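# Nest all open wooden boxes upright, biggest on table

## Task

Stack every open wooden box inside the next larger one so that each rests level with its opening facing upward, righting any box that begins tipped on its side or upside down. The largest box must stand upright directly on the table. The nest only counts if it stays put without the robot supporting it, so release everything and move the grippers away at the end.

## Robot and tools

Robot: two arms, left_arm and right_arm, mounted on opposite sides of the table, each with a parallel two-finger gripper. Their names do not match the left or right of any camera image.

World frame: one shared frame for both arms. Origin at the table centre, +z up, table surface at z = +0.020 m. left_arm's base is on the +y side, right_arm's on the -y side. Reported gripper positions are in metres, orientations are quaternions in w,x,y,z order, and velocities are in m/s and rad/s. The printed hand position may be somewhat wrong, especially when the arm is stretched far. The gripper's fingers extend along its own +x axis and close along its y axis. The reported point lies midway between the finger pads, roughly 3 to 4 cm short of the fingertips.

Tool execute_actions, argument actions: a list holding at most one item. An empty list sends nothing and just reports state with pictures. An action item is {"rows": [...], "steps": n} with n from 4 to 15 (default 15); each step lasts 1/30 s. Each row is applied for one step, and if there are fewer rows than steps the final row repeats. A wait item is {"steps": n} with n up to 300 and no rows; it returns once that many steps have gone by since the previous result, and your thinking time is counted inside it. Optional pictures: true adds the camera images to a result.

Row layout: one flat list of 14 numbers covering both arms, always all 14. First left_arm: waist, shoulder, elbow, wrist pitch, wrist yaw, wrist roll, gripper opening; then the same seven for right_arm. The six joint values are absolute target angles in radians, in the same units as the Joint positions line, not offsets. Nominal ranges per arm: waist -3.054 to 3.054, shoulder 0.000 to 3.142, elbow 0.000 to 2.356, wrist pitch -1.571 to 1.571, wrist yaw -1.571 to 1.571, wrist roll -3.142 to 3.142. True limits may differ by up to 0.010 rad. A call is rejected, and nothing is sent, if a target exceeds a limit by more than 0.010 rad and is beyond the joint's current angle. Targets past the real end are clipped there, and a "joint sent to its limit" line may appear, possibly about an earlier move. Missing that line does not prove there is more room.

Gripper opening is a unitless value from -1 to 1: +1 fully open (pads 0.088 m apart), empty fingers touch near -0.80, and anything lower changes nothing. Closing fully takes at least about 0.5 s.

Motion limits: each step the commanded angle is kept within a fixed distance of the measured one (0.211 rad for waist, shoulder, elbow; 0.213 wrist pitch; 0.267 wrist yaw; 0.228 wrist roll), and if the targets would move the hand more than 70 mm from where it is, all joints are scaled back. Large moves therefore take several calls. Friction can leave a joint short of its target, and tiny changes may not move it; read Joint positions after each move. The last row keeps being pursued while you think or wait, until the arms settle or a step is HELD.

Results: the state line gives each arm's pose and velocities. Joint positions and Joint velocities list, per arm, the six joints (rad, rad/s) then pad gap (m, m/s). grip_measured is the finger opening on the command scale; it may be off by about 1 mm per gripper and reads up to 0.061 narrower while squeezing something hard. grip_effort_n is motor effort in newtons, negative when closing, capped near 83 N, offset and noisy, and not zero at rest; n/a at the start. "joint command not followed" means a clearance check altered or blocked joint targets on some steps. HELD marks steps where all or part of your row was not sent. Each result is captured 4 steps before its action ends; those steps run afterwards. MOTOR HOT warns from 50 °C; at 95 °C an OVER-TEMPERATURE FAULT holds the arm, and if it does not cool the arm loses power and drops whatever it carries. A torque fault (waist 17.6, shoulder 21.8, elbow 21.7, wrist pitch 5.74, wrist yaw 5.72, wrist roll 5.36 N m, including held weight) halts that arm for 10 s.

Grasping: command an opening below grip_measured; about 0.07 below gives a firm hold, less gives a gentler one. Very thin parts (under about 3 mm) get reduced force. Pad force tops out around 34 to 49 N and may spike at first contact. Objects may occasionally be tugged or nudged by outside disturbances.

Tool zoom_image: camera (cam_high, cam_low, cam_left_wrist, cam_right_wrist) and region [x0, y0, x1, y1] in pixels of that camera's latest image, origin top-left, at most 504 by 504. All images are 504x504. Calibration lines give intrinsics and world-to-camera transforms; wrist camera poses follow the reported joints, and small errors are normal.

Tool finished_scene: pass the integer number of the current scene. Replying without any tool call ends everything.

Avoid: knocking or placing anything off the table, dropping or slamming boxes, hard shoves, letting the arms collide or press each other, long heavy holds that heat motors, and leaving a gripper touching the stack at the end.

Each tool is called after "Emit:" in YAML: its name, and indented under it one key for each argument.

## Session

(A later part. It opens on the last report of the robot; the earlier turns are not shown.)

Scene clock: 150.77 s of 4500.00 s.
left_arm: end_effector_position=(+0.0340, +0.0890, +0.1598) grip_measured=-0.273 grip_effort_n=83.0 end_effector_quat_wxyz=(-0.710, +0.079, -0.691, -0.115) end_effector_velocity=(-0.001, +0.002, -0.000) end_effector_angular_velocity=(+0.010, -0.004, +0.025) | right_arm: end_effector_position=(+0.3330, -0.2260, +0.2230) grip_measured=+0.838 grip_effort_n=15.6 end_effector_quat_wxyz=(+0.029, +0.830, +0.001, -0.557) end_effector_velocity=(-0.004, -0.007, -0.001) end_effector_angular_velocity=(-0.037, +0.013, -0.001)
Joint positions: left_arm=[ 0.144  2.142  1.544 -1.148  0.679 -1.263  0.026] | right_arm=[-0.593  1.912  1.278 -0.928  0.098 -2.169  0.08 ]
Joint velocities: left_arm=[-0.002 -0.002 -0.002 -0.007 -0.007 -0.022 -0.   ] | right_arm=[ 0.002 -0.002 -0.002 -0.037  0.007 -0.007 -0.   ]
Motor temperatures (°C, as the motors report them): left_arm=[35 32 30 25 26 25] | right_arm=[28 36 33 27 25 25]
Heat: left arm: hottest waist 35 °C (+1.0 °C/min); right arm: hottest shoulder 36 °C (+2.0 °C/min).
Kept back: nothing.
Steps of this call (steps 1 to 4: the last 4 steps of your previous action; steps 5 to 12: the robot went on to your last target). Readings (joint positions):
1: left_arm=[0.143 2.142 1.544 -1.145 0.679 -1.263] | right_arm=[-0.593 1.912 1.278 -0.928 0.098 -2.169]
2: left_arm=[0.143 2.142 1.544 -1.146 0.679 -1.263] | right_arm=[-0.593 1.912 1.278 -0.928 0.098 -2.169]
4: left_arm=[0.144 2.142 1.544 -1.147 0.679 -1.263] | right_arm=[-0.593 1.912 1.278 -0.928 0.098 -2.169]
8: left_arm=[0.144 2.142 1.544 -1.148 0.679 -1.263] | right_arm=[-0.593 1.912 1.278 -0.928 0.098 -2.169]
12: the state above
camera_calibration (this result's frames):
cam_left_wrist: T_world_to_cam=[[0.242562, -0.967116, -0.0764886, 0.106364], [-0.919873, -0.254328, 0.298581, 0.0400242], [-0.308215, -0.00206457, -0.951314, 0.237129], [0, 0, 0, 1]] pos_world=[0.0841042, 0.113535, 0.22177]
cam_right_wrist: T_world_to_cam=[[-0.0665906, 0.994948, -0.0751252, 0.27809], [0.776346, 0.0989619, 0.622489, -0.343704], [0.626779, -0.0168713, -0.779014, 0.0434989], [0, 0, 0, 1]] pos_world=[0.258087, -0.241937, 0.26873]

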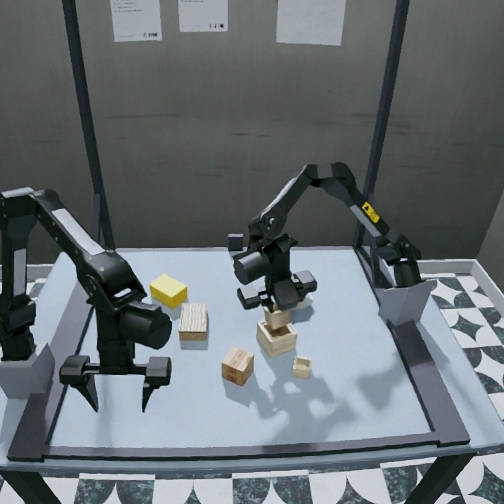

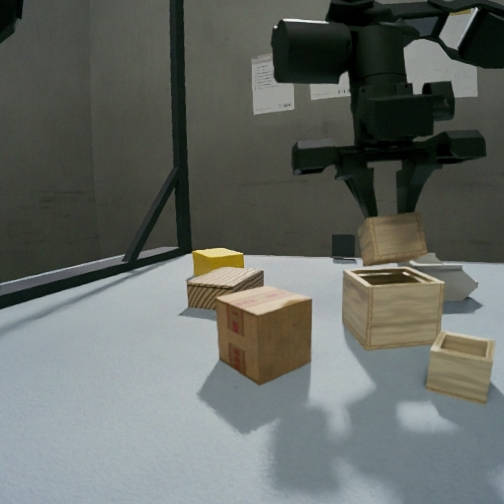

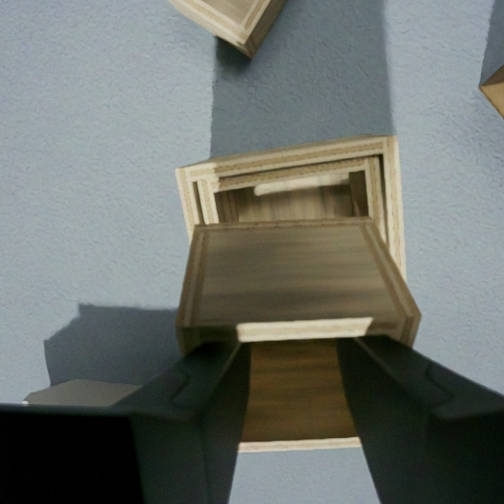

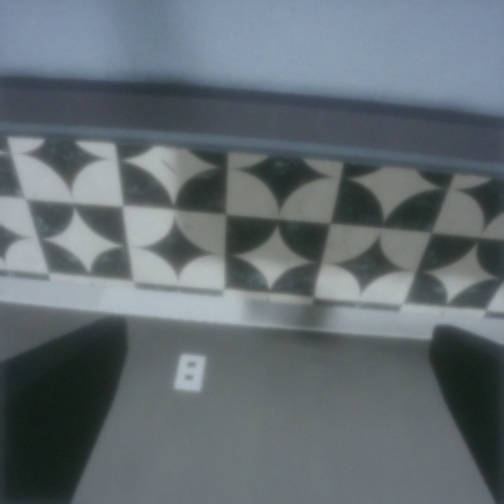

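Emit:
execute_actions:
  actions:
    - {"rows":[[0.35,2.25,1.62,-1.2,0.64,-1.26,0.3,-0.593,1.912,1.278,-0.928,0.098,-2.169,0.84]],"steps":15}

Emit:
execute_actions:
  actions:
    - {"rows":[[0.56,2.44,1.62,-1.2,0.60,-1.26,0.3,-0.593,1.912,1.278,-0.928,0.098,-2.169,0.84]],"steps":15}

Emit:
execute_actions:
  actions:
    - {"rows":[[0.4535,2.539,1.521,-0.928,0.644,-1.26,0.3,-0.593,1.912,1.278,-0.928,0.098,-2.169,0.84]],"steps":15}

Emit:
execute_actions:
  actions:
    - {"rows":[[0.41,2.57,1.485,-0.83,0.655,-1.26,0.3,-0.593,1.912,1.278,-0.928,0.098,-2.169,0.84]],"steps":15}

Emit:
execute_actions:
  actions:
    - {"steps":10}
  pictures: true

Scene clock: 151.47 s of 4500.00 s.
left_arm: end_effector_position=(+0.1068, +0.1163, +0.1989) grip_measured=-0.273 grip_effort_n=83.0 end_effector_quat_wxyz=(-0.703, +0.174, -0.669, -0.166) end_effector_velocity=(-0.001, -0.005, -0.012) end_effector_angular_velocity=(+0.039, +0.018, +0.001) | right_arm: end_effector_position=(+0.3330, -0.2260, +0.2230) grip_measured=+0.838 grip_effort_n=15.1 end_effector_quat_wxyz=(+0.029, +0.830, +0.001, -0.557) end_effector_velocity=(-0.005, -0.003, -0.002) end_effector_angular_velocity=(-0.009, +0.030, +0.003)
Joint positions: left_arm=[ 0.354  2.238  1.604 -1.195  0.643 -1.262  0.026] | right_arm=[-0.593  1.912  1.278 -0.928  0.098 -2.169  0.08 ]
Joint velocities: left_arm=[-0.032  0.042  0.037 -0.022 -0.007 -0.007 -0.   ] | right_arm=[-0.002 -0.002 -0.002 -0.022 -0.022 -0.007 -0.   ]
Motor temperatures (°C, as the motors report them): left_arm=[35 32 30 25 26 25] | right_arm=[28 36 33 27 25 25]
Heat: left arm: hottest waist 35 °C (+1.0 °C/min); right arm: hottest shoulder 36 °C (+2.0 °C/min).
Steps of this call (steps 1 to 10: the robot went on to your last target; steps 11 to 21: the first 11 steps of this action). Readings (joint positions):
11: left_arm=[0.147 2.146 1.549 -1.155 0.679 -1.263] | right_arm=[-0.593 1.912 1.278 -0.928 0.098 -2.169]
12: left_arm=[0.164 2.157 1.561 -1.168 0.679 -1.263] | right_arm=[-0.593 1.912 1.278 -0.928 0.098 -2.169]
14: left_arm=[0.222 2.183 1.585 -1.172 0.667 -1.262] | right_arm=[-0.593 1.912 1.278 -0.928 0.098 -2.169]
18: left_arm=[0.336 2.227 1.601 -1.190 0.645 -1.262] | right_arm=[-0.593 1.912 1.278 -0.928 0.098 -2.169]
21: the state above

Scene clock: 151.97 s of 4500.00 s.
left_arm: end_effector_position=(+0.1849, +0.1817, +0.1984) grip_measured=-0.273 grip_effort_n=83.0 end_effector_quat_wxyz=(-0.661, +0.260, -0.656, -0.255) end_effector_velocity=(+0.038, +0.041, +0.007) end_effector_angular_velocity=(-0.047, +0.019, +0.150) | right_arm: end_effector_position=(+0.3330, -0.2260, +0.2230) grip_measured=+0.838 grip_effort_n=14.7 end_effector_quat_wxyz=(+0.029, +0.830, +0.001, -0.557) end_effector_velocity=(-0.005, -0.005, -0.003) end_effector_angular_velocity=(-0.013, +0.033, +0.002)
Joint positions: left_arm=[ 0.559  2.425  1.619 -1.198  0.603 -1.262  0.026] | right_arm=[-0.593  1.912  1.278 -0.928  0.098 -2.169  0.08 ]
Joint velocities: left_arm=[ 0.134  0.081 -0.002  0.007 -0.007 -0.007  0.   ] | right_arm=[-0.002 -0.002 -0.007 -0.022 -0.022 -0.007 -0.   ]
Motor temperatures (°C, as the motors report them): left_arm=[35 32 30 25 26 25] | right_arm=[28 36 33 27 25 25]
Heat: left arm: hottest waist 35 °C (+1.0 °C/min); right arm: hottest shoulder 36 °C (+2.0 °C/min).
Steps of this call (steps 1 to 4: the last 4 steps of your previous action; steps 5 to 15: the first 11 steps of this action). Readings (joint positions):
5: left_arm=[0.347 2.248 1.611 -1.199 0.643 -1.262] | right_arm=[-0.593 1.912 1.278 -0.928 0.098 -2.169]
6: left_arm=[0.359 2.263 1.617 -1.202 0.643 -1.262] | right_arm=[-0.593 1.912 1.278 -0.928 0.098 -2.169]
8: left_arm=[0.405 2.304 1.623 -1.198 0.634 -1.262] | right_arm=[-0.593 1.912 1.278 -0.928 0.098 -2.169]
12: left_arm=[0.519 2.398 1.621 -1.198 0.608 -1.262] | right_arm=[-0.593 1.912 1.278 -0.928 0.098 -2.169]
15: the state above

Scene clock: 152.47 s of 4500.00 s.
left_arm: end_effector_position=(+0.1962, +0.1769, +0.1209) grip_measured=-0.273 grip_effort_n=83.0 end_effector_quat_wxyz=(-0.673, +0.214, -0.671, -0.226) end_effector_velocity=(+0.027, -0.015, +0.006) end_effector_angular_velocity=(-0.108, -0.092, -0.080) | right_arm: end_effector_position=(+0.3330, -0.2260, +0.2230) grip_measured=+0.838 grip_effort_n=15.1 end_effector_quat_wxyz=(+0.029, +0.830, +0.001, -0.557) end_effector_velocity=(-0.002, -0.007, -0.002) end_effector_angular_velocity=(-0.016, +0.007, -0.031)
Joint positions: left_arm=[ 0.446  2.534  1.525 -0.948  0.637 -1.262  0.026] | right_arm=[-0.593  1.912  1.278 -0.928  0.098 -2.169  0.08 ]
Joint velocities: left_arm=[ 0.027 -0.002 -0.002  0.154  0.022  0.007 -0.   ] | right_arm=[-0.002 -0.002 -0.007 -0.022  0.007  0.022 -0.   ]
Motor temperatures (°C, as the motors report them): left_arm=[35 32 30 25 26 25] | right_arm=[28 36 33 27 25 25]
Heat: left arm: hottest waist 35 °C (+1.0 °C/min); right arm: hottest shoulder 36 °C (+2.0 °C/min).
Steps of this call (steps 1 to 4: the last 4 steps of your previous action; steps 5 to 15: the first 11 steps of this action). Readings (joint positions):
5: left_arm=[0.554 2.433 1.612 -1.184 0.603 -1.263] | right_arm=[-0.593 1.912 1.278 -0.928 0.098 -2.169]
6: left_arm=[0.544 2.441 1.597 -1.136 0.610 -1.262] | right_arm=[-0.593 1.912 1.278 -0.928 0.098 -2.169]
8: left_arm=[0.510 2.471 1.575 -1.044 0.624 -1.262] | right_arm=[-0.593 1.912 1.278 -0.928 0.098 -2.169]
12: left_arm=[0.451 2.528 1.532 -0.973 0.634 -1.262] | right_arm=[-0.593 1.912 1.278 -0.928 0.098 -2.169]
15: the state above

Scene clock: 152.97 s of 4500.00 s.
left_arm: end_effector_position=(+0.1996, +0.1729, +0.0976) grip_measured=-0.273 grip_effort_n=83.0 end_effector_quat_wxyz=(-0.682, +0.199, -0.674, -0.201) end_effector_velocity=(+0.005, +0.002, -0.003) end_effector_angular_velocity=(+0.007, -0.027, +0.007) | right_arm: end_effector_position=(+0.3330, -0.2260, +0.2230) grip_measured=+0.838 grip_effort_n=15.1 end_effector_quat_wxyz=(+0.029, +0.830, +0.001, -0.557) end_effector_velocity=(+0.001, -0.002, +0.002) end_effector_angular_velocity=(-0.008, -0.005, +0.003)
Joint positions: left_arm=[ 0.407  2.56   1.49  -0.838  0.65  -1.262  0.026] | right_arm=[-0.593  1.912  1.278 -0.928  0.098 -2.169  0.08 ]
Joint velocities: left_arm=[-0.002  0.002 -0.012  0.037 -0.022 -0.022 -0.   ] | right_arm=[-0.002 -0.002  0.002 -0.007  0.007 -0.007 -0.   ]
Motor temperatures (°C, as the motors report them): left_arm=[35 32 30 25 26 25] | right_arm=[28 36 33 27 25 25]
Heat: left arm: hottest waist 35 °C (+1.0 °C/min); right arm: hottest shoulder 36 °C (+2.0 °C/min).
Steps of this call (steps 1 to 4: the last 4 steps of your previous action; steps 5 to 15: the first 11 steps of this action). Readings (joint positions):
5: left_arm=[0.450 2.536 1.521 -0.926 0.640 -1.262] | right_arm=[-0.593 1.912 1.278 -0.928 0.098 -2.169]
6: left_arm=[0.446 2.538 1.514 -0.901 0.642 -1.262] | right_arm=[-0.593 1.912 1.278 -0.928 0.098 -2.169]
8: left_arm=[0.432 2.545 1.506 -0.869 0.646 -1.262] | right_arm=[-0.593 1.912 1.278 -0.928 0.098 -2.169]
12: left_arm=[0.410 2.558 1.493 -0.846 0.650 -1.262] | right_arm=[-0.593 1.912 1.278 -0.928 0.098 -2.169]
15: the state above

Scene clock: 153.30 s of 4500.00 s.
left_arm: end_effector_position=(+0.2003, +0.1722, +0.0975) grip_measured=-0.273 grip_effort_n=83.0 end_effector_quat_wxyz=(-0.684, +0.199, -0.673, -0.199) end_effector_velocity=(-0.000, +0.002, +0.001) end_effector_angular_velocity=(+0.007, -0.001, +0.028) | right_arm: end_effector_position=(+0.3330, -0.2260, +0.2230) grip_measured=+0.838 grip_effort_n=14.7 end_effector_quat_wxyz=(+0.029, +0.830, +0.001, -0.557) end_effector_velocity=(+0.002, -0.000, +0.001) end_effector_angular_velocity=(+0.000, -0.010, +0.005)
Joint positions: left_arm=[ 0.407  2.56   1.49  -0.832  0.651 -1.262  0.026] | right_arm=[-0.593  1.912  1.278 -0.928  0.098 -2.169  0.08 ]
Joint velocities: left_arm=[ 0.002 -0.002 -0.002 -0.007 -0.007 -0.022 -0.   ] | right_arm=[-0.002 -0.002 -0.002  0.007  0.007 -0.007 -0.   ]
Motor temperatures (°C, as the motors report them): left_arm=[35 32 30 25 26 25] | right_arm=[28 36 33 27 25 25]
Heat: left arm: hottest waist 35 °C (+1.0 °C/min); right arm: hottest shoulder 36 °C (+2.0 °C/min).
Kept back: nothing.
Steps of this call (steps 1 to 4: the last 4 steps of your previous action; steps 5 to 10: the robot went on to your last target). Readings (joint positions):
1: left_arm=[0.407 2.560 1.490 -0.836 0.651 -1.262] | right_arm=[-0.593 1.912 1.278 -0.928 0.098 -2.169]
2: left_arm=[0.407 2.560 1.490 -0.835 0.651 -1.262] | right_arm=[-0.593 1.912 1.278 -0.928 0.098 -2.169]
4: left_arm=[0.407 2.560 1.490 -0.834 0.651 -1.262] | right_arm=[-0.593 1.912 1.278 -0.928 0.098 -2.169]
8: left_arm=[0.407 2.560 1.490 -0.833 0.651 -1.262] | right_arm=[-0.593 1.912 1.278 -0.928 0.098 -2.169]
10: the state above
camera_calibration (this result's frames):
cam_left_wrist: T_world_to_cam=[[0.514015, -0.857455, -0.0236371, 0.0632748], [-0.809552, -0.49404, 0.317096, 0.250113], [-0.283574, -0.143857, -0.948099, 0.248448], [0, 0, 0, 1]] pos_world=[0.240408, 0.213562, 0.157739]
cam_right_wrist: T_world_to_cam=[[-0.0665906, 0.994948, -0.0751252, 0.27809], [0.776346, 0.0989619, 0.622489, -0.343704], [0.626779, -0.0168713, -0.779014, 0.0434989], [0, 0, 0, 1]] pos_world=[0.258087, -0.241937, 0.26873]

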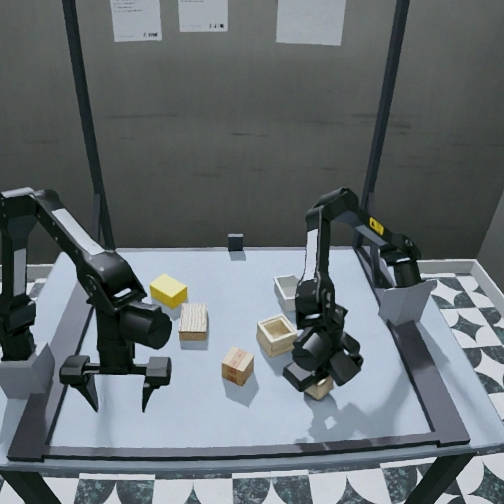

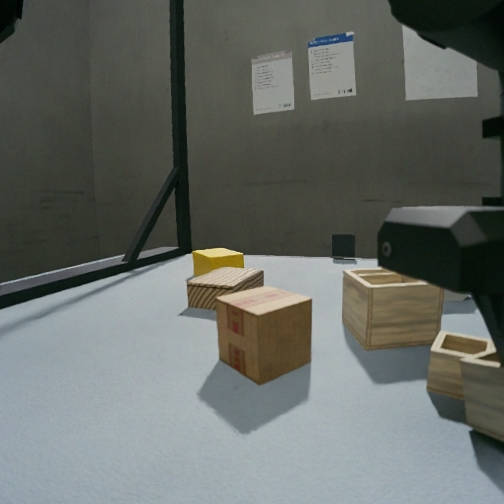

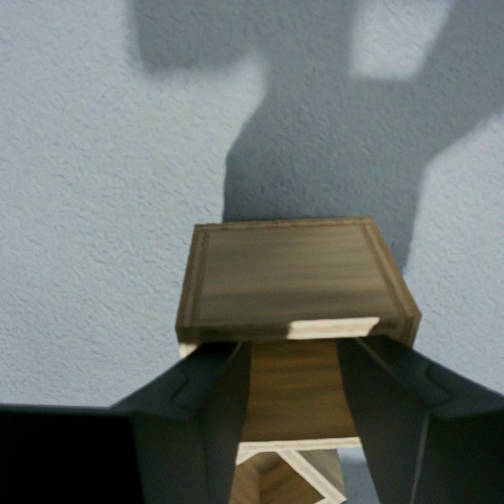

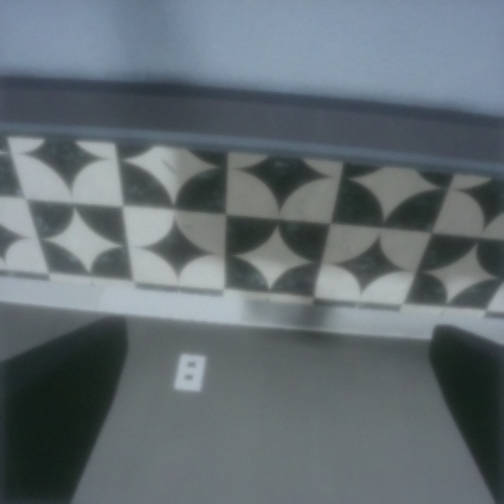

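Emit:
execute_actions:
  actions:
    - {"rows":[[0.40,2.575,1.478,-0.815,0.657,-1.262,0.3,-0.593,1.912,1.278,-0.928,0.098,-2.169,0.84]],"steps":15}

Emit:
execute_actions:
  actions:
    - {"rows":[[0.40,2.57,1.478,-0.815,0.657,-1.262,-0.5,-0.593,1.912,1.278,-0.928,0.098,-2.169,0.84]],"steps":15}

Emit:
execute_actions:
  actions:
    - {"rows":[[0.385,2.595,1.462,-0.77,0.66,-1.262,-0.5,-0.593,1.912,1.278,-0.928,0.098,-2.169,0.84]],"steps":15}
  pictures: true

Scene clock: 153.83 s of 4500.00 s.
left_arm: end_effector_position=(+0.1985, +0.1713, +0.0921) grip_measured=+0.296 grip_effort_n=15.1 end_effector_quat_wxyz=(-0.684, +0.194, -0.675, -0.196) end_effector_velocity=(+0.003, +0.003, +0.002) end_effector_angular_velocity=(-0.004, -0.009, +0.030) | right_arm: end_effector_position=(+0.3330, -0.2260, +0.2230) grip_measured=+0.838 grip_effort_n=14.7 end_effector_quat_wxyz=(+0.029, +0.830, +0.001, -0.557) end_effector_velocity=(-0.003, -0.000, +0.000) end_effector_angular_velocity=(+0.007, +0.020, +0.008)
Joint positions: left_arm=[ 0.394  2.564  1.483 -0.818  0.654 -1.261  0.054] | right_arm=[-0.593  1.912  1.278 -0.928  0.098 -2.169  0.08 ]
Joint velocities: left_arm=[ 0.012 -0.002 -0.007  0.007 -0.007 -0.022  0.001] | right_arm=[-0.002 -0.007 -0.002 -0.007 -0.022 -0.007  0.   ]
Motor temperatures (°C, as the motors report them): left_arm=[35 32 30 25 26 25] | right_arm=[28 36 33 27 25 25]
Heat: left arm: hottest waist 35 °C (+1.0 °C/min); right arm: hottest shoulder 36 °C (+2.0 °C/min).
Steps of this call (steps 1 to 5: the robot went on to your last target; steps 6 to 16: the first 11 steps of this action). Readings (joint positions):
6: left_arm=[0.435 2.560 1.490 -0.824 0.634 -1.261] | right_arm=[-0.593 1.912 1.278 -0.928 0.098 -2.169]
7: left_arm=[0.435 2.560 1.490 -0.824 0.647 -1.261] | right_arm=[-0.593 1.912 1.278 -0.928 0.098 -2.169]
9: left_arm=[0.419 2.561 1.487 -0.823 0.651 -1.261] | right_arm=[-0.593 1.912 1.278 -0.928 0.098 -2.169]
13: left_arm=[0.394 2.564 1.484 -0.819 0.654 -1.261] | right_arm=[-0.593 1.912 1.278 -0.928 0.098 -2.169]
16: the state above

Scene clock: 154.33 s of 4500.00 s.
left_arm: end_effector_position=(+0.1988, +0.1714, +0.0924) grip_measured=-0.450 grip_effort_n=-18.4 end_effector_quat_wxyz=(-0.684, +0.194, -0.675, -0.196) end_effector_velocity=(+0.002, +0.001, -0.000) end_effector_angular_velocity=(+0.014, -0.018, +0.016) | right_arm: end_effector_position=(+0.3330, -0.2260, +0.2230) grip_measured=+0.838 grip_effort_n=15.1 end_effector_quat_wxyz=(+0.029, +0.830, +0.001, -0.557) end_effector_velocity=(+0.002, +0.001, +0.002) end_effector_angular_velocity=(-0.001, -0.012, +0.020)
Joint positions: left_arm=[ 0.395  2.564  1.483 -0.817  0.654 -1.261  0.017] | right_arm=[-0.593  1.912  1.278 -0.928  0.098 -2.169  0.08 ]
Joint velocities: left_arm=[-0.002 -0.002 -0.002  0.007 -0.022 -0.022 -0.019] | right_arm=[-0.002 -0.002  0.002  0.007  0.007 -0.022 -0.   ]
Motor temperatures (°C, as the motors report them): left_arm=[35 32 30 25 26 25] | right_arm=[28 36 33 27 25 25]
Heat: left arm: hottest waist 35 °C (+1.0 °C/min); right arm: hottest shoulder 36 °C (+2.0 °C/min).
Steps of this call (steps 1 to 4: the last 4 steps of your previous action; steps 5 to 15: the first 11 steps of this action). Readings (joint positions):
5: left_arm=[0.395 2.564 1.483 -0.817 0.654 -1.261] | right_arm=[-0.593 1.912 1.278 -0.928 0.098 -2.169]
6: left_arm=[0.395 2.564 1.483 -0.817 0.654 -1.261] | right_arm=[-0.593 1.912 1.278 -0.928 0.098 -2.169]
8: left_arm=[0.395 2.564 1.483 -0.817 0.654 -1.261] | right_arm=[-0.593 1.912 1.278 -0.928 0.098 -2.169]
12: left_arm=[0.395 2.564 1.483 -0.817 0.654 -1.261] | right_arm=[-0.593 1.912 1.278 -0.928 0.098 -2.169]
15: the state above

Scene clock: 154.83 s of 4500.00 s.
left_arm: end_effector_position=(+0.2012, +0.1747, +0.0810) grip_measured=-0.496 grip_effort_n=-18.8 end_effector_quat_wxyz=(-0.686, +0.190, -0.676, -0.192) end_effector_velocity=(+0.006, -0.004, -0.001) end_effector_angular_velocity=(-0.000, -0.037, -0.024) | right_arm: end_effector_position=(+0.3330, -0.2260, +0.2230) grip_measured=+0.838 grip_effort_n=15.6 end_effector_quat_wxyz=(+0.029, +0.830, +0.001, -0.557) end_effector_velocity=(-0.002, -0.003, -0.002) end_effector_angular_velocity=(-0.008, +0.013, +0.003)
Joint positions: left_arm=[ 0.385  2.584  1.467 -0.774  0.656 -1.261  0.015] | right_arm=[-0.593  1.912  1.278 -0.928  0.098 -2.169  0.08 ]
Joint velocities: left_arm=[-0.007 -0.002  0.002  0.037 -0.022 -0.007 -0.   ] | right_arm=[-0.002 -0.002 -0.007 -0.007 -0.007 -0.007 -0.   ]
Motor temperatures (°C, as the motors report them): left_arm=[35 32 30 25 26 25] | right_arm=[28 36 33 27 25 25]
Heat: left arm: hottest waist 35 °C (+1.0 °C/min); right arm: hottest shoulder 36 °C (+2.0 °C/min).
Steps of this call (steps 1 to 4: the last 4 steps of your previous action; steps 5 to 15: the first 11 steps of this action). Readings (joint positions):
5: left_arm=[0.395 2.564 1.482 -0.813 0.654 -1.261] | right_arm=[-0.593 1.912 1.278 -0.928 0.098 -2.169]
6: left_arm=[0.395 2.566 1.479 -0.802 0.654 -1.261] | right_arm=[-0.593 1.912 1.278 -0.928 0.098 -2.169]
8: left_arm=[0.392 2.572 1.475 -0.788 0.655 -1.261] | right_arm=[-0.593 1.912 1.278 -0.928 0.098 -2.169]
12: left_arm=[0.386 2.582 1.468 -0.778 0.655 -1.261] | right_arm=[-0.593 1.912 1.278 -0.928 0.098 -2.169]
15: the state above
camera_calibration (this result's frames):
cam_left_wrist: T_world_to_cam=[[0.493594, -0.869205, -0.0290996, 0.0711653], [-0.820373, -0.47645, 0.316203, 0.256471], [-0.288709, -0.132203, -0.948245, 0.232415], [0, 0, 0, 1]] pos_world=[0.242376, 0.214779, 0.141361]
cam_right_wrist: T_world_to_cam=[[-0.0665906, 0.994948, -0.0751252, 0.27809], [0.776346, 0.0989619, 0.622489, -0.343704], [0.626779, -0.0168713, -0.779014, 0.0434989], [0, 0, 0, 1]] pos_world=[0.258087, -0.241937, 0.26873]

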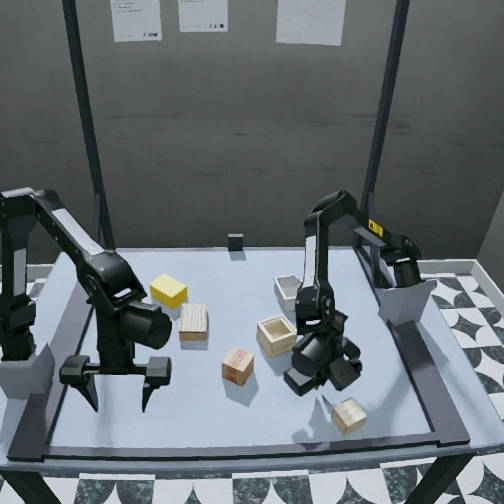

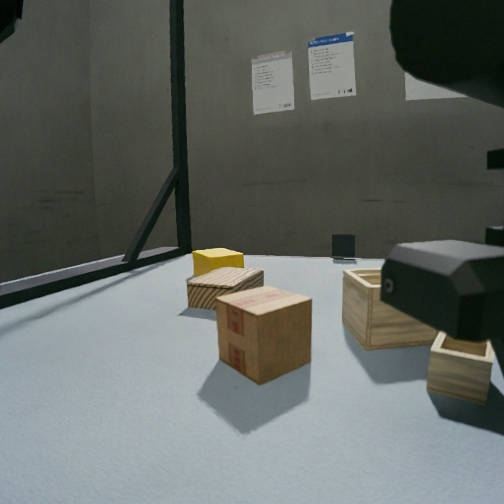

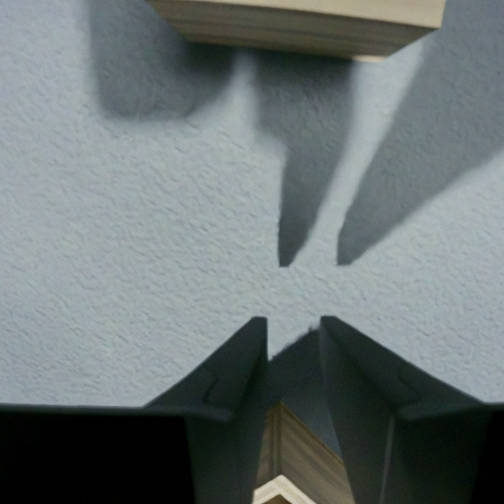

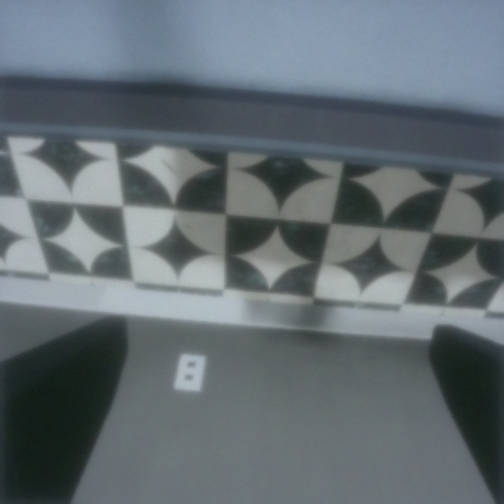

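Emit:
execute_actions:
  actions:
    - {"rows":[[0.60,2.36,1.40,-1.0,0.59,-1.1,-0.5,-0.593,1.912,1.278,-0.928,0.098,-2.169,0.84]],"steps":15}
  pictures: true

Scene clock: 156.00 s of 4500.00 s.
left_arm: end_effector_position=(+0.1960, +0.2086, +0.1801) grip_measured=-0.497 grip_effort_n=-18.4 end_effector_quat_wxyz=(-0.694, +0.230, -0.658, -0.181) end_effector_velocity=(-0.031, +0.017, +0.055) end_effector_angular_velocity=(+0.004, -0.012, -0.024) | right_arm: end_effector_position=(+0.3330, -0.2260, +0.2230) grip_measured=+0.838 grip_effort_n=14.7 end_effector_quat_wxyz=(+0.029, +0.830, +0.001, -0.557) end_effector_velocity=(+0.000, -0.003, +0.002) end_effector_angular_velocity=(-0.008, -0.005, +0.003)
Joint positions: left_arm=[ 0.598  2.378  1.418 -0.977  0.599 -1.116  0.015] | right_arm=[-0.593  1.912  1.278 -0.928  0.098 -2.169  0.08 ]
Joint velocities: left_arm=[ 0.081 -0.168 -0.042 -0.168 -0.037  0.11  -0.   ] | right_arm=[-0.002 -0.007 -0.002 -0.007  0.007 -0.007 -0.   ]
Motor temperatures (°C, as the motors report them): left_arm=[35 32 30 25 26 25] | right_arm=[28 36 33 27 25 25]
Heat: left arm: hottest waist 35 °C (+0.0 °C/min); right arm: hottest shoulder 36 °C (+1.0 °C/min).
Steps of this call (steps 1 to 4: the last 4 steps of your previous action; steps 5 to 15: the robot went on to your last target; steps 16 to 24: nothing new was sent; steps 25 to 35: the first 11 steps of this action). Readings (joint positions):
25: left_arm=[0.388 2.577 1.464 -0.779 0.656 -1.249] | right_arm=[-0.593 1.912 1.278 -0.928 0.098 -2.169]
26: left_arm=[0.401 2.563 1.456 -0.812 0.650 -1.226] | right_arm=[-0.593 1.912 1.278 -0.928 0.098 -2.169]
28: left_arm=[0.452 2.517 1.433 -0.877 0.632 -1.190] | right_arm=[-0.593 1.912 1.278 -0.928 0.098 -2.169]
32: left_arm=[0.566 2.416 1.419 -0.954 0.606 -1.134] | right_arm=[-0.593 1.912 1.278 -0.928 0.098 -2.169]
35: the state above
camera_calibration (this result's frames):
cam_left_wrist: T_world_to_cam=[[0.529873, -0.846455, 0.0524304, 0.0795987], [-0.816782, -0.492704, 0.300183, 0.242614], [-0.228258, -0.201883, -0.95244, 0.332787], [0, 0, 0, 1]] pos_world=[0.231947, 0.254097, 0.239958]
cam_right_wrist: T_world_to_cam=[[-0.0665906, 0.994948, -0.0751252, 0.27809], [0.776346, 0.0989619, 0.622489, -0.343704], [0.626779, -0.0168713, -0.779014, 0.0434989], [0, 0, 0, 1]] pos_world=[0.258087, -0.241937, 0.26873]

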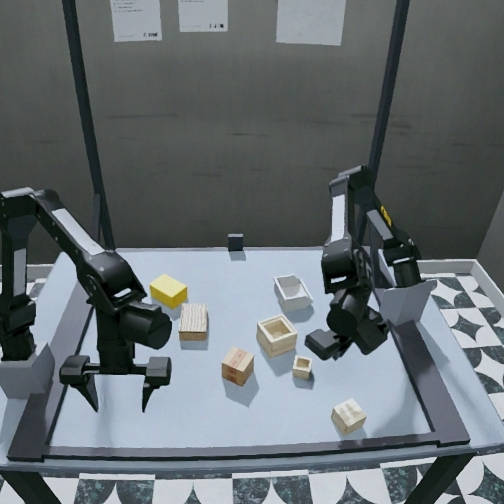

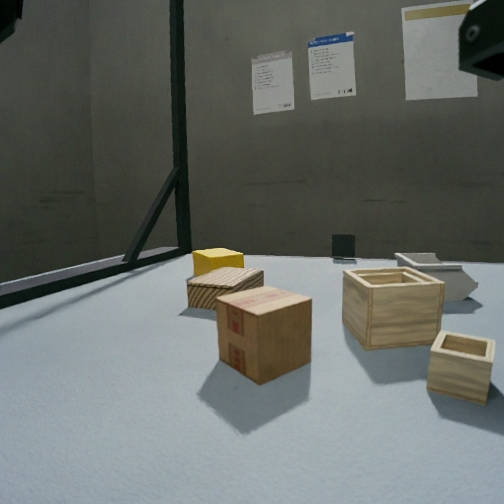

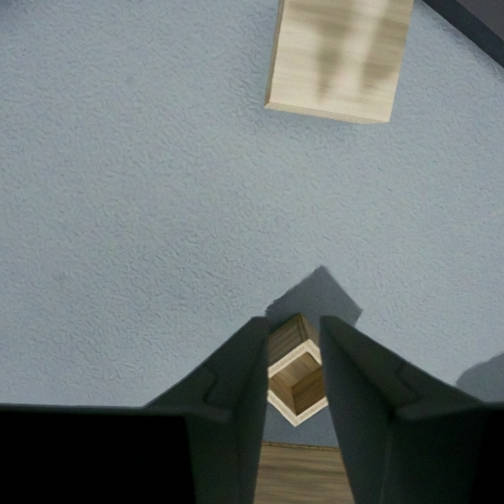

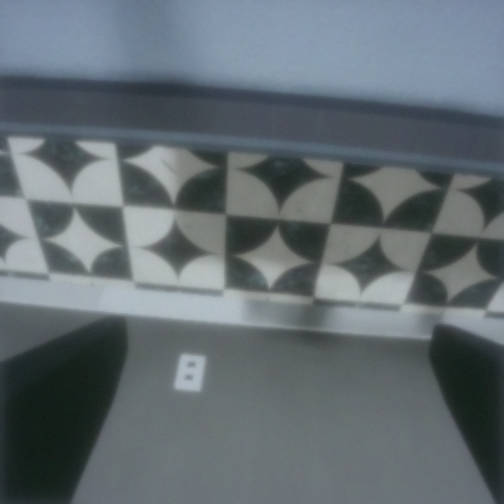

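Emit:
zoom_image:
  camera: "cam_high"
  region: [290,360,410,460]

Emit:
execute_actions:
  actions:
    - {"rows":[[0.72,2.50,1.50,-1.0,0.57,-1.1,0.9,-0.593,1.912,1.278,-0.928,0.098,-2.169,0.84]],"steps":15}
  pictures: true

Region (290, 360, 410, 460) of cam_high's 504x504 image, scaled by 4.200, with more detail than that image has.

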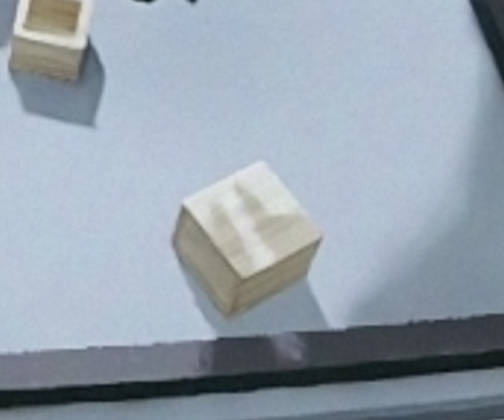

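Scene clock: 156.53 s of 4500.00 s.
left_arm: end_effector_position=(+0.2340, +0.2437, +0.1872) grip_measured=+0.711 grip_effort_n=-10.5 end_effector_quat_wxyz=(-0.676, +0.277, -0.649, -0.211) end_effector_velocity=(+0.008, -0.019, +0.000) end_effector_angular_velocity=(+0.018, -0.035, -0.063) | right_arm: end_effector_position=(+0.3330, -0.2260, +0.2230) grip_measured=+0.838 grip_effort_n=15.6 end_effector_quat_wxyz=(+0.029, +0.830, +0.001, -0.557) end_effector_velocity=(-0.003, -0.001, -0.003) end_effector_angular_velocity=(-0.001, +0.025, +0.005)
Joint positions: left_arm=[ 0.72   2.486  1.484 -0.998  0.573 -1.104  0.074] | right_arm=[-0.593  1.912  1.278 -0.928  0.098 -2.169  0.08 ]
Joint velocities: left_arm=[-0.042  0.017  0.061  0.007 -0.007  0.007  0.14 ] | right_arm=[-0.002  0.002 -0.002 -0.007 -0.022 -0.007 -0.   ]
Motor temperatures (°C, as the motors report them): left_arm=[35 32 30 25 26 25] | right_arm=[28 36 33 27 25 25]
Heat: left arm: hottest waist 35 °C (+0.0 °C/min); right arm: hottest shoulder 36 °C (+1.0 °C/min).
Steps of this call (steps 1 to 4: the last 4 steps of your previous action; step 5: the robot went on to your last target; steps 6 to 16: the first 11 steps of this action). Readings (joint positions):
6: left_arm=[0.599 2.382 1.411 -1.001 0.595 -1.106] | right_arm=[-0.593 1.912 1.278 -0.928 0.098 -2.169]
7: left_arm=[0.611 2.398 1.429 -1.006 0.594 -1.105] | right_arm=[-0.593 1.912 1.278 -0.928 0.098 -2.169]
9: left_arm=[0.652 2.435 1.463 -0.993 0.584 -1.104] | right_arm=[-0.593 1.912 1.278 -0.928 0.098 -2.169]
13: left_arm=[0.716 2.477 1.478 -0.998 0.573 -1.104] | right_arm=[-0.593 1.912 1.278 -0.928 0.098 -2.169]
16: the state above
camera_calibration (this result's frames):
cam_left_wrist: T_world_to_cam=[[0.62306, -0.778747, 0.0731378, 0.0465695], [-0.753523, -0.572532, 0.323128, 0.289142], [-0.209761, -0.256439, -0.943525, 0.362669], [0, 0, 0, 1]] pos_world=[0.264933, 0.294811, 0.245352]
cam_right_wrist: T_world_to_cam=[[-0.0665906, 0.994948, -0.0751252, 0.27809], [0.776346, 0.0989619, 0.622489, -0.343704], [0.626779, -0.0168713, -0.779014, 0.0434989], [0, 0, 0, 1]] pos_world=[0.258087, -0.241937, 0.26873]

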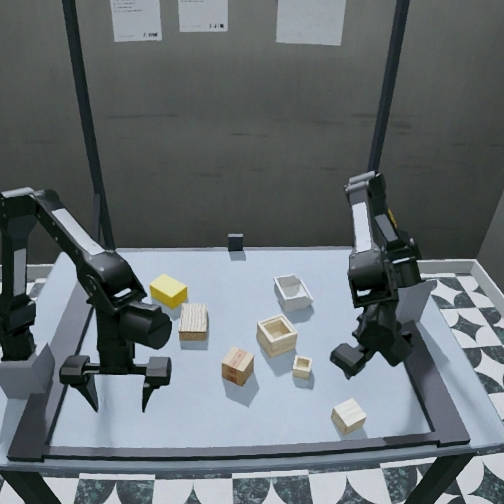

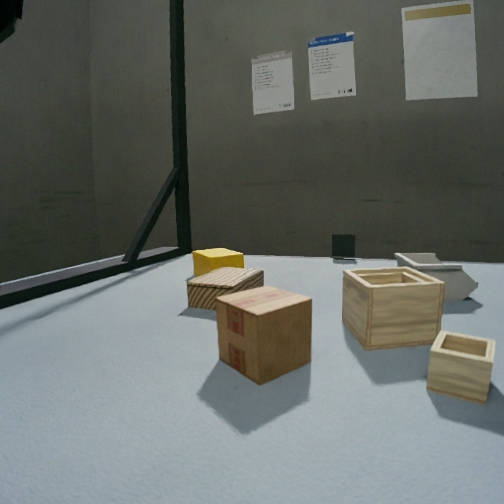

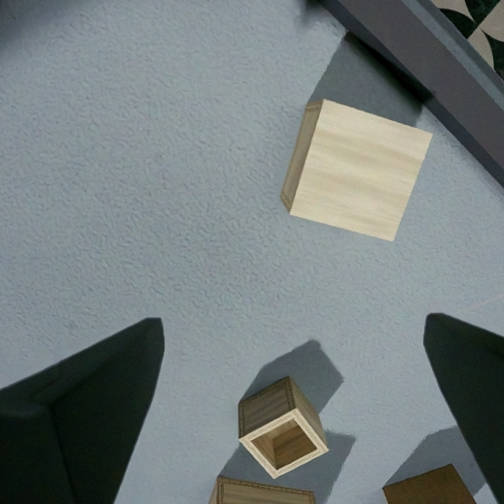

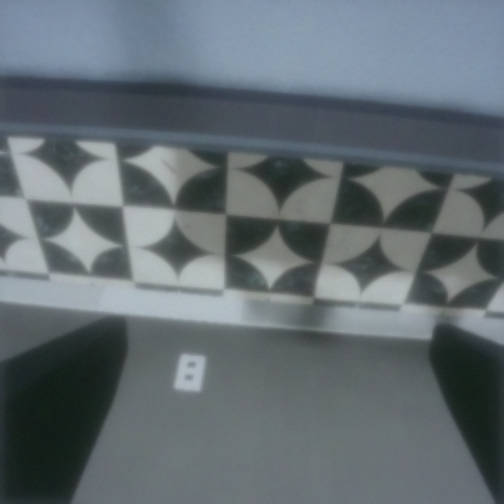

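Emit:
execute_actions:
  actions:
    - {"rows":[[0.60,2.52,1.45,-0.96,0.58,2.7,0.9,-0.593,1.912,1.278,-0.928,0.098,-2.169,0.84]],"steps":15}

Emit:
execute_actions:
  actions:
    - {"steps":25}
  pictures: true

Scene clock: 157.77 s of 4500.00 s.
left_arm: end_effector_position=(+0.2150, +0.2250, +0.1483) grip_measured=+0.897 grip_effort_n=15.6 end_effector_quat_wxyz=(+0.713, -0.036, +0.699, +0.037) end_effector_velocity=(+0.009, +0.005, +0.007) end_effector_angular_velocity=(+0.007, -0.025, -1.431) | right_arm: end_effector_position=(+0.3330, -0.2260, +0.2230) grip_measured=+0.838 grip_effort_n=14.7 end_effector_quat_wxyz=(+0.029, +0.830, +0.001, -0.557) end_effector_velocity=(+0.002, +0.000, +0.001) end_effector_angular_velocity=(+0.009, +0.003, +0.003)
Joint positions: left_arm=[ 0.595  2.51   1.457 -0.964  0.577 -0.586  0.083] | right_arm=[-0.593  1.912  1.278 -0.928  0.098 -2.169  0.08 ]
Joint velocities: left_arm=[ 0.032 -0.002 -0.002  0.022 -0.007  1.443  0.   ] | right_arm=[-0.007 -0.002 -0.002  0.007 -0.007 -0.007 -0.   ]
Motor temperatures (°C, as the motors report them): left_arm=[35 32 30 25 26 25] | right_arm=[28 36 33 27 25 25]
Heat: left arm: hottest waist 35 °C (+0.0 °C/min); right arm: hottest shoulder 36 °C (+1.0 °C/min).
Steps of this call (steps 1 to 4: the last 4 steps of your previous action; steps 5 to 15: the robot went on to your last target; steps 16 to 26: nothing new was sent; steps 27 to 37: the first 11 steps of this action). Readings (joint positions):
27: left_arm=[0.715 2.490 1.490 -0.997 0.572 -1.078] | right_arm=[-0.593 1.912 1.278 -0.928 0.098 -2.169]
28: left_arm=[0.704 2.492 1.485 -0.987 0.572 -1.023] | right_arm=[-0.593 1.912 1.278 -0.928 0.098 -2.169]
30: left_arm=[0.662 2.497 1.477 -0.975 0.572 -0.926] | right_arm=[-0.593 1.912 1.278 -0.928 0.098 -2.169]
34: left_arm=[0.599 2.509 1.460 -0.968 0.577 -0.732] | right_arm=[-0.593 1.912 1.278 -0.928 0.098 -2.169]
37: the state above

Scene clock: 158.60 s of 4500.00 s.
left_arm: end_effector_position=(+0.2158, +0.2257, +0.1487) grip_measured=+0.897 grip_effort_n=15.1 end_effector_quat_wxyz=(+0.607, +0.377, +0.594, -0.369) end_effector_velocity=(-0.000, -0.002, -0.000) end_effector_angular_velocity=(+0.024, -0.003, -1.449) | right_arm: end_effector_position=(+0.3330, -0.2260, +0.2230) grip_measured=+0.838 grip_effort_n=14.7 end_effector_quat_wxyz=(+0.029, +0.830, +0.001, -0.557) end_effector_velocity=(-0.001, -0.000, +0.001) end_effector_angular_velocity=(-0.006, +0.008, +0.019)
Joint positions: left_arm=[ 0.598  2.51   1.456 -0.962  0.577  0.63   0.083] | right_arm=[-0.593  1.912  1.278 -0.928  0.098 -2.169  0.08 ]
Joint velocities: left_arm=[-0.002 -0.002 -0.002  0.007  0.007  1.443  0.   ] | right_arm=[-0.002 -0.002  0.002 -0.007 -0.007 -0.022 -0.   ]
Motor temperatures (°C, as the motors report them): left_arm=[35 32 30 25 26 25] | right_arm=[28 36 34 27 25 25]
Heat: left arm: hottest waist 35 °C (+0.0 °C/min); right arm: hottest shoulder 36 °C (+1.0 °C/min).
Kept back: nothing.
Steps of this call (steps 1 to 4: the last 4 steps of your previous action; steps 5 to 25: the robot went on to your last target). Readings (joint positions):
1: left_arm=[0.596 2.510 1.457 -0.964 0.577 -0.537] | right_arm=[-0.593 1.912 1.278 -0.928 0.098 -2.169]
2: left_arm=[0.597 2.510 1.457 -0.963 0.577 -0.489] | right_arm=[-0.593 1.912 1.278 -0.928 0.098 -2.169]
4: left_arm=[0.598 2.510 1.457 -0.963 0.577 -0.391] | right_arm=[-0.593 1.912 1.278 -0.928 0.098 -2.169]
8: left_arm=[0.598 2.510 1.456 -0.962 0.577 -0.197] | right_arm=[-0.593 1.912 1.278 -0.928 0.098 -2.169]
25: the state above
camera_calibration (this result's frames):
cam_left_wrist: T_world_to_cam=[[-0.908479, -0.415175, -0.0479249, 0.313176], [-0.407699, 0.855172, 0.320098, -0.118805], [-0.0919126, 0.310341, -0.946171, 0.164947], [0, 0, 0, 1]] pos_world=[0.251237, 0.180432, 0.209106]
cam_right_wrist: T_world_to_cam=[[-0.0665906, 0.994948, -0.0751252, 0.27809], [0.776346, 0.0989619, 0.622489, -0.343704], [0.626779, -0.0168713, -0.779014, 0.0434989], [0, 0, 0, 1]] pos_world=[0.258087, -0.241937, 0.26873]

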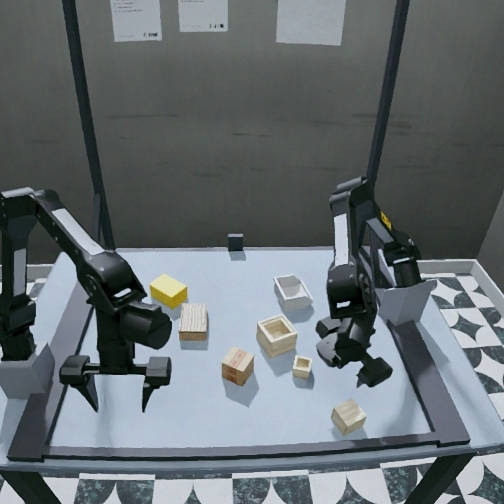

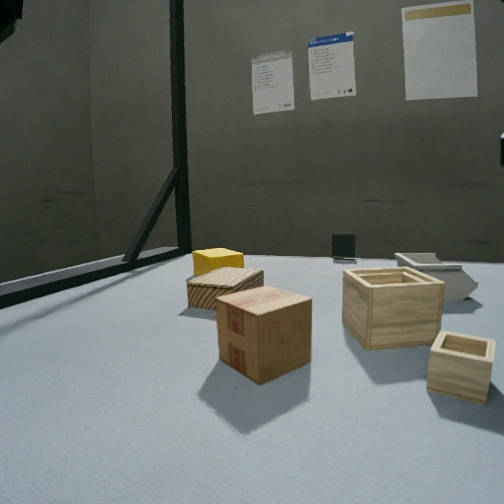

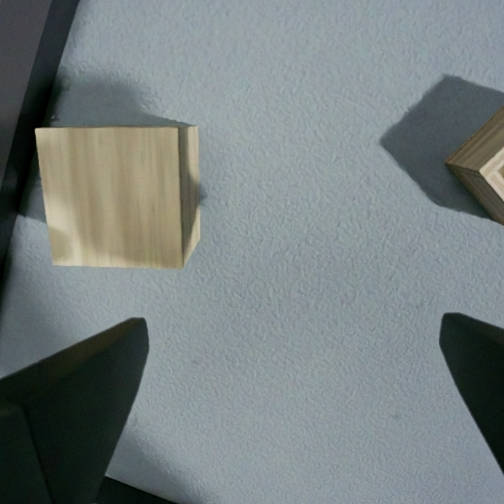

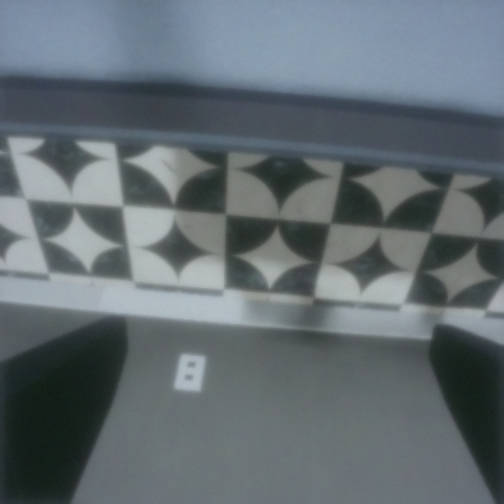

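Emit:
execute_actions:
  actions:
    - {"rows":[[0.70,2.6,1.3,0.2,0.8,-0.16,0.95,-0.593,1.912,1.278,-0.928,0.098,-2.169,0.84]],"steps":15}

Emit:
execute_actions:
  actions:
    - {"rows":[[0.763,2.769,0.84,1.16,0.934,-0.16,0.95,-0.593,1.912,1.278,-0.928,0.098,-2.169,0.84]],"steps":15}

Emit:
execute_actions:
  actions:
    - {"steps":10}
  pictures: true

Scene clock: 161.40 s of 4500.00 s.
left_arm: end_effector_position=(+0.2669, +0.2296, +0.1259) grip_measured=+0.944 grip_effort_n=15.6 end_effector_quat_wxyz=(+0.257, +0.703, +0.011, -0.663) end_effector_velocity=(+0.188, -0.138, +0.072) end_effector_angular_velocity=(-0.715, -0.570, +0.614) | right_arm: end_effector_position=(+0.3330, -0.2260, +0.2230) grip_measured=+0.838 grip_effort_n=15.1 end_effector_quat_wxyz=(+0.029, +0.830, +0.001, -0.557) end_effector_velocity=(+0.002, -0.002, +0.002) end_effector_angular_velocity=(+0.002, +0.008, -0.004)
Joint positions: left_arm=[ 0.696  2.596  1.308 -0.479  0.783  2.183  0.085] | right_arm=[-0.593  1.912  1.278 -0.928  0.098 -2.169  0.08 ]
Joint velocities: left_arm=[-0.002 -0.002  0.002  1.385  0.139 -1.458  0.001] | right_arm=[-0.012 -0.002  0.002 -0.007 -0.007 -0.007 -0.   ]
Motor temperatures (°C, as the motors report them): left_arm=[35 32 30 25 26 25] | right_arm=[28 36 34 27 25 25]
Heat: left arm: hottest waist 35 °C (+0.0 °C/min); right arm: hottest shoulder 36 °C (+1.0 °C/min).
Steps of this call (steps 1 to 73: the robot went on to your last target; steps 74 to 84: the first 11 steps of this action). Readings (joint positions):
74: left_arm=[0.601 2.515 1.442 -0.938 0.600 2.673] | right_arm=[-0.593 1.912 1.278 -0.928 0.098 -2.169]
75: left_arm=[0.612 2.520 1.415 -0.883 0.659 2.621] | right_arm=[-0.593 1.912 1.278 -0.928 0.098 -2.169]
77: left_arm=[0.647 2.544 1.371 -0.794 0.716 2.524] | right_arm=[-0.593 1.912 1.278 -0.928 0.098 -2.169]
81: left_arm=[0.694 2.593 1.315 -0.618 0.762 2.329] | right_arm=[-0.593 1.912 1.278 -0.928 0.098 -2.169]
84: the state above

Scene clock: 161.90 s of 4500.00 s.
left_arm: end_effector_position=(+0.2899, +0.2663, +0.1118) grip_measured=+0.947 grip_effort_n=17.4 end_effector_quat_wxyz=(+0.512, +0.600, +0.050, -0.613) end_effector_velocity=(-0.025, +0.168, -0.018) end_effector_angular_velocity=(-0.558, +0.238, +1.014) | right_arm: end_effector_position=(+0.3330, -0.2260, +0.2230) grip_measured=+0.838 grip_effort_n=15.1 end_effector_quat_wxyz=(+0.029, +0.830, +0.001, -0.557) end_effector_velocity=(-0.005, -0.003, -0.002) end_effector_angular_velocity=(-0.009, +0.030, +0.003)
Joint positions: left_arm=[0.829 2.67  1.052 0.119 0.921 1.596 0.085] | right_arm=[-0.593  1.912  1.278 -0.928  0.098 -2.169  0.08 ]
Joint velocities: left_arm=[ 0.413 -0.002 -0.794  1.077 -0.022 -1.048 -0.   ] | right_arm=[-0.002 -0.002 -0.002 -0.022 -0.022 -0.007 -0.   ]
Motor temperatures (°C, as the motors report them): left_arm=[35 32 30 25 26 25] | right_arm=[28 36 34 27 25 25]
Heat: left arm: hottest waist 35 °C (+0.0 °C/min); right arm: hottest shoulder 36 °C (+1.0 °C/min).
Steps of this call (steps 1 to 4: the last 4 steps of your previous action; steps 5 to 15: the first 11 steps of this action). Readings (joint positions):
5: left_arm=[0.698 2.603 1.296 -0.251 0.800 1.949] | right_arm=[-0.593 1.912 1.278 -0.928 0.098 -2.169]
6: left_arm=[0.703 2.611 1.278 -0.215 0.827 1.919] | right_arm=[-0.593 1.912 1.278 -0.928 0.098 -2.169]
8: left_arm=[0.719 2.635 1.227 -0.156 0.859 1.853] | right_arm=[-0.593 1.912 1.278 -0.928 0.098 -2.169]
12: left_arm=[0.793 2.663 1.130 0.003 0.910 1.706] | right_arm=[-0.593 1.912 1.278 -0.928 0.098 -2.169]
15: the state above

Scene clock: 162.23 s of 4500.00 s.
left_arm: end_effector_position=(+0.2705, +0.2733, +0.0774) grip_measured=+0.947 grip_effort_n=15.6 end_effector_quat_wxyz=(+0.614, +0.510, +0.109, -0.592) end_effector_velocity=(+0.037, -0.087, +0.025) end_effector_angular_velocity=(-0.524, +0.038, +0.426) | right_arm: end_effector_position=(+0.3330, -0.2260, +0.2230) grip_measured=+0.838 grip_effort_n=15.1 end_effector_quat_wxyz=(+0.029, +0.830, +0.001, -0.557) end_effector_velocity=(-0.001, -0.004, +0.001) end_effector_angular_velocity=(-0.014, +0.002, -0.015)
Joint positions: left_arm=[0.786 2.742 0.865 0.558 0.935 1.135 0.085] | right_arm=[-0.593  1.912  1.278 -0.928  0.098 -2.169  0.08 ]
Joint velocities: left_arm=[-0.188  0.12  -0.149  1.311 -0.007 -1.429 -0.   ] | right_arm=[-0.002 -0.002  0.002 -0.022  0.007  0.007 -0.   ]
Motor temperatures (°C, as the motors report them): left_arm=[35 32 30 25 26 25] | right_arm=[28 36 34 27 25 25]
Heat: left arm: hottest waist 35 °C (+0.0 °C/min); right arm: hottest shoulder 36 °C (+1.0 °C/min).
Kept back: nothing.
Steps of this call (steps 1 to 4: the last 4 steps of your previous action; steps 5 to 10: the robot went on to your last target). Readings (joint positions):
1: left_arm=[0.839 2.671 1.026 0.156 0.920 1.561] | right_arm=[-0.593 1.912 1.278 -0.928 0.098 -2.169]
2: left_arm=[0.847 2.675 0.999 0.193 0.920 1.522] | right_arm=[-0.593 1.912 1.278 -0.928 0.098 -2.169]
4: left_arm=[0.815 2.709 0.940 0.274 0.921 1.429] | right_arm=[-0.593 1.912 1.278 -0.928 0.098 -2.169]
8: left_arm=[0.791 2.735 0.883 0.467 0.934 1.232] | right_arm=[-0.593 1.912 1.278 -0.928 0.098 -2.169]
10: the state above
camera_calibration (this result's frames):
cam_left_wrist: T_world_to_cam=[[-0.815416, 0.227023, -0.532501, 0.216006], [0.369538, 0.912208, -0.176968, -0.301742], [0.445576, -0.341082, -0.827723, 0.111208], [0, 0, 0, 1]] pos_world=[0.238088, 0.264144, 0.153674]
cam_right_wrist: T_world_to_cam=[[-0.0665906, 0.994948, -0.0751252, 0.27809], [0.776346, 0.0989619, 0.622489, -0.343704], [0.626779, -0.0168713, -0.779014, 0.0434989], [0, 0, 0, 1]] pos_world=[0.258087, -0.241937, 0.26873]

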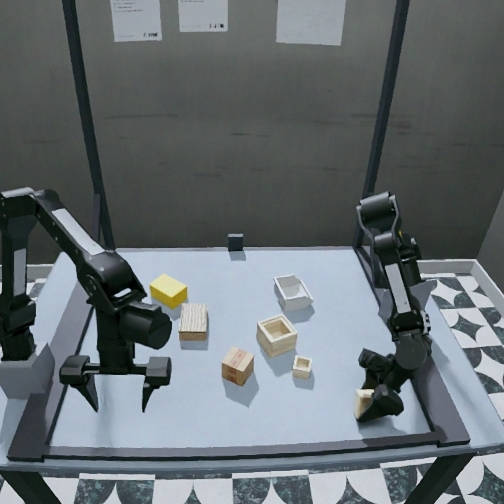

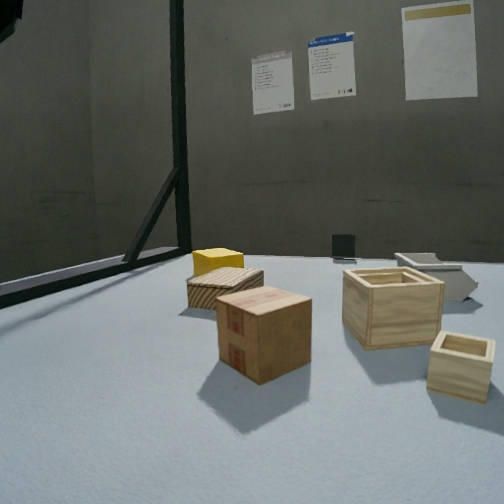

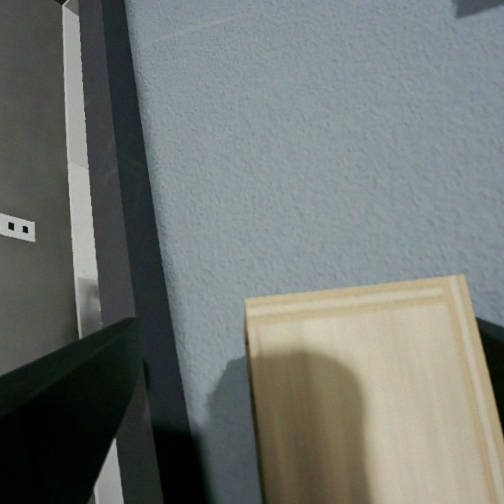

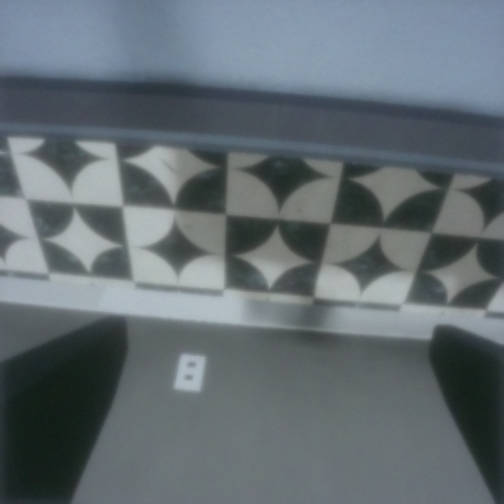

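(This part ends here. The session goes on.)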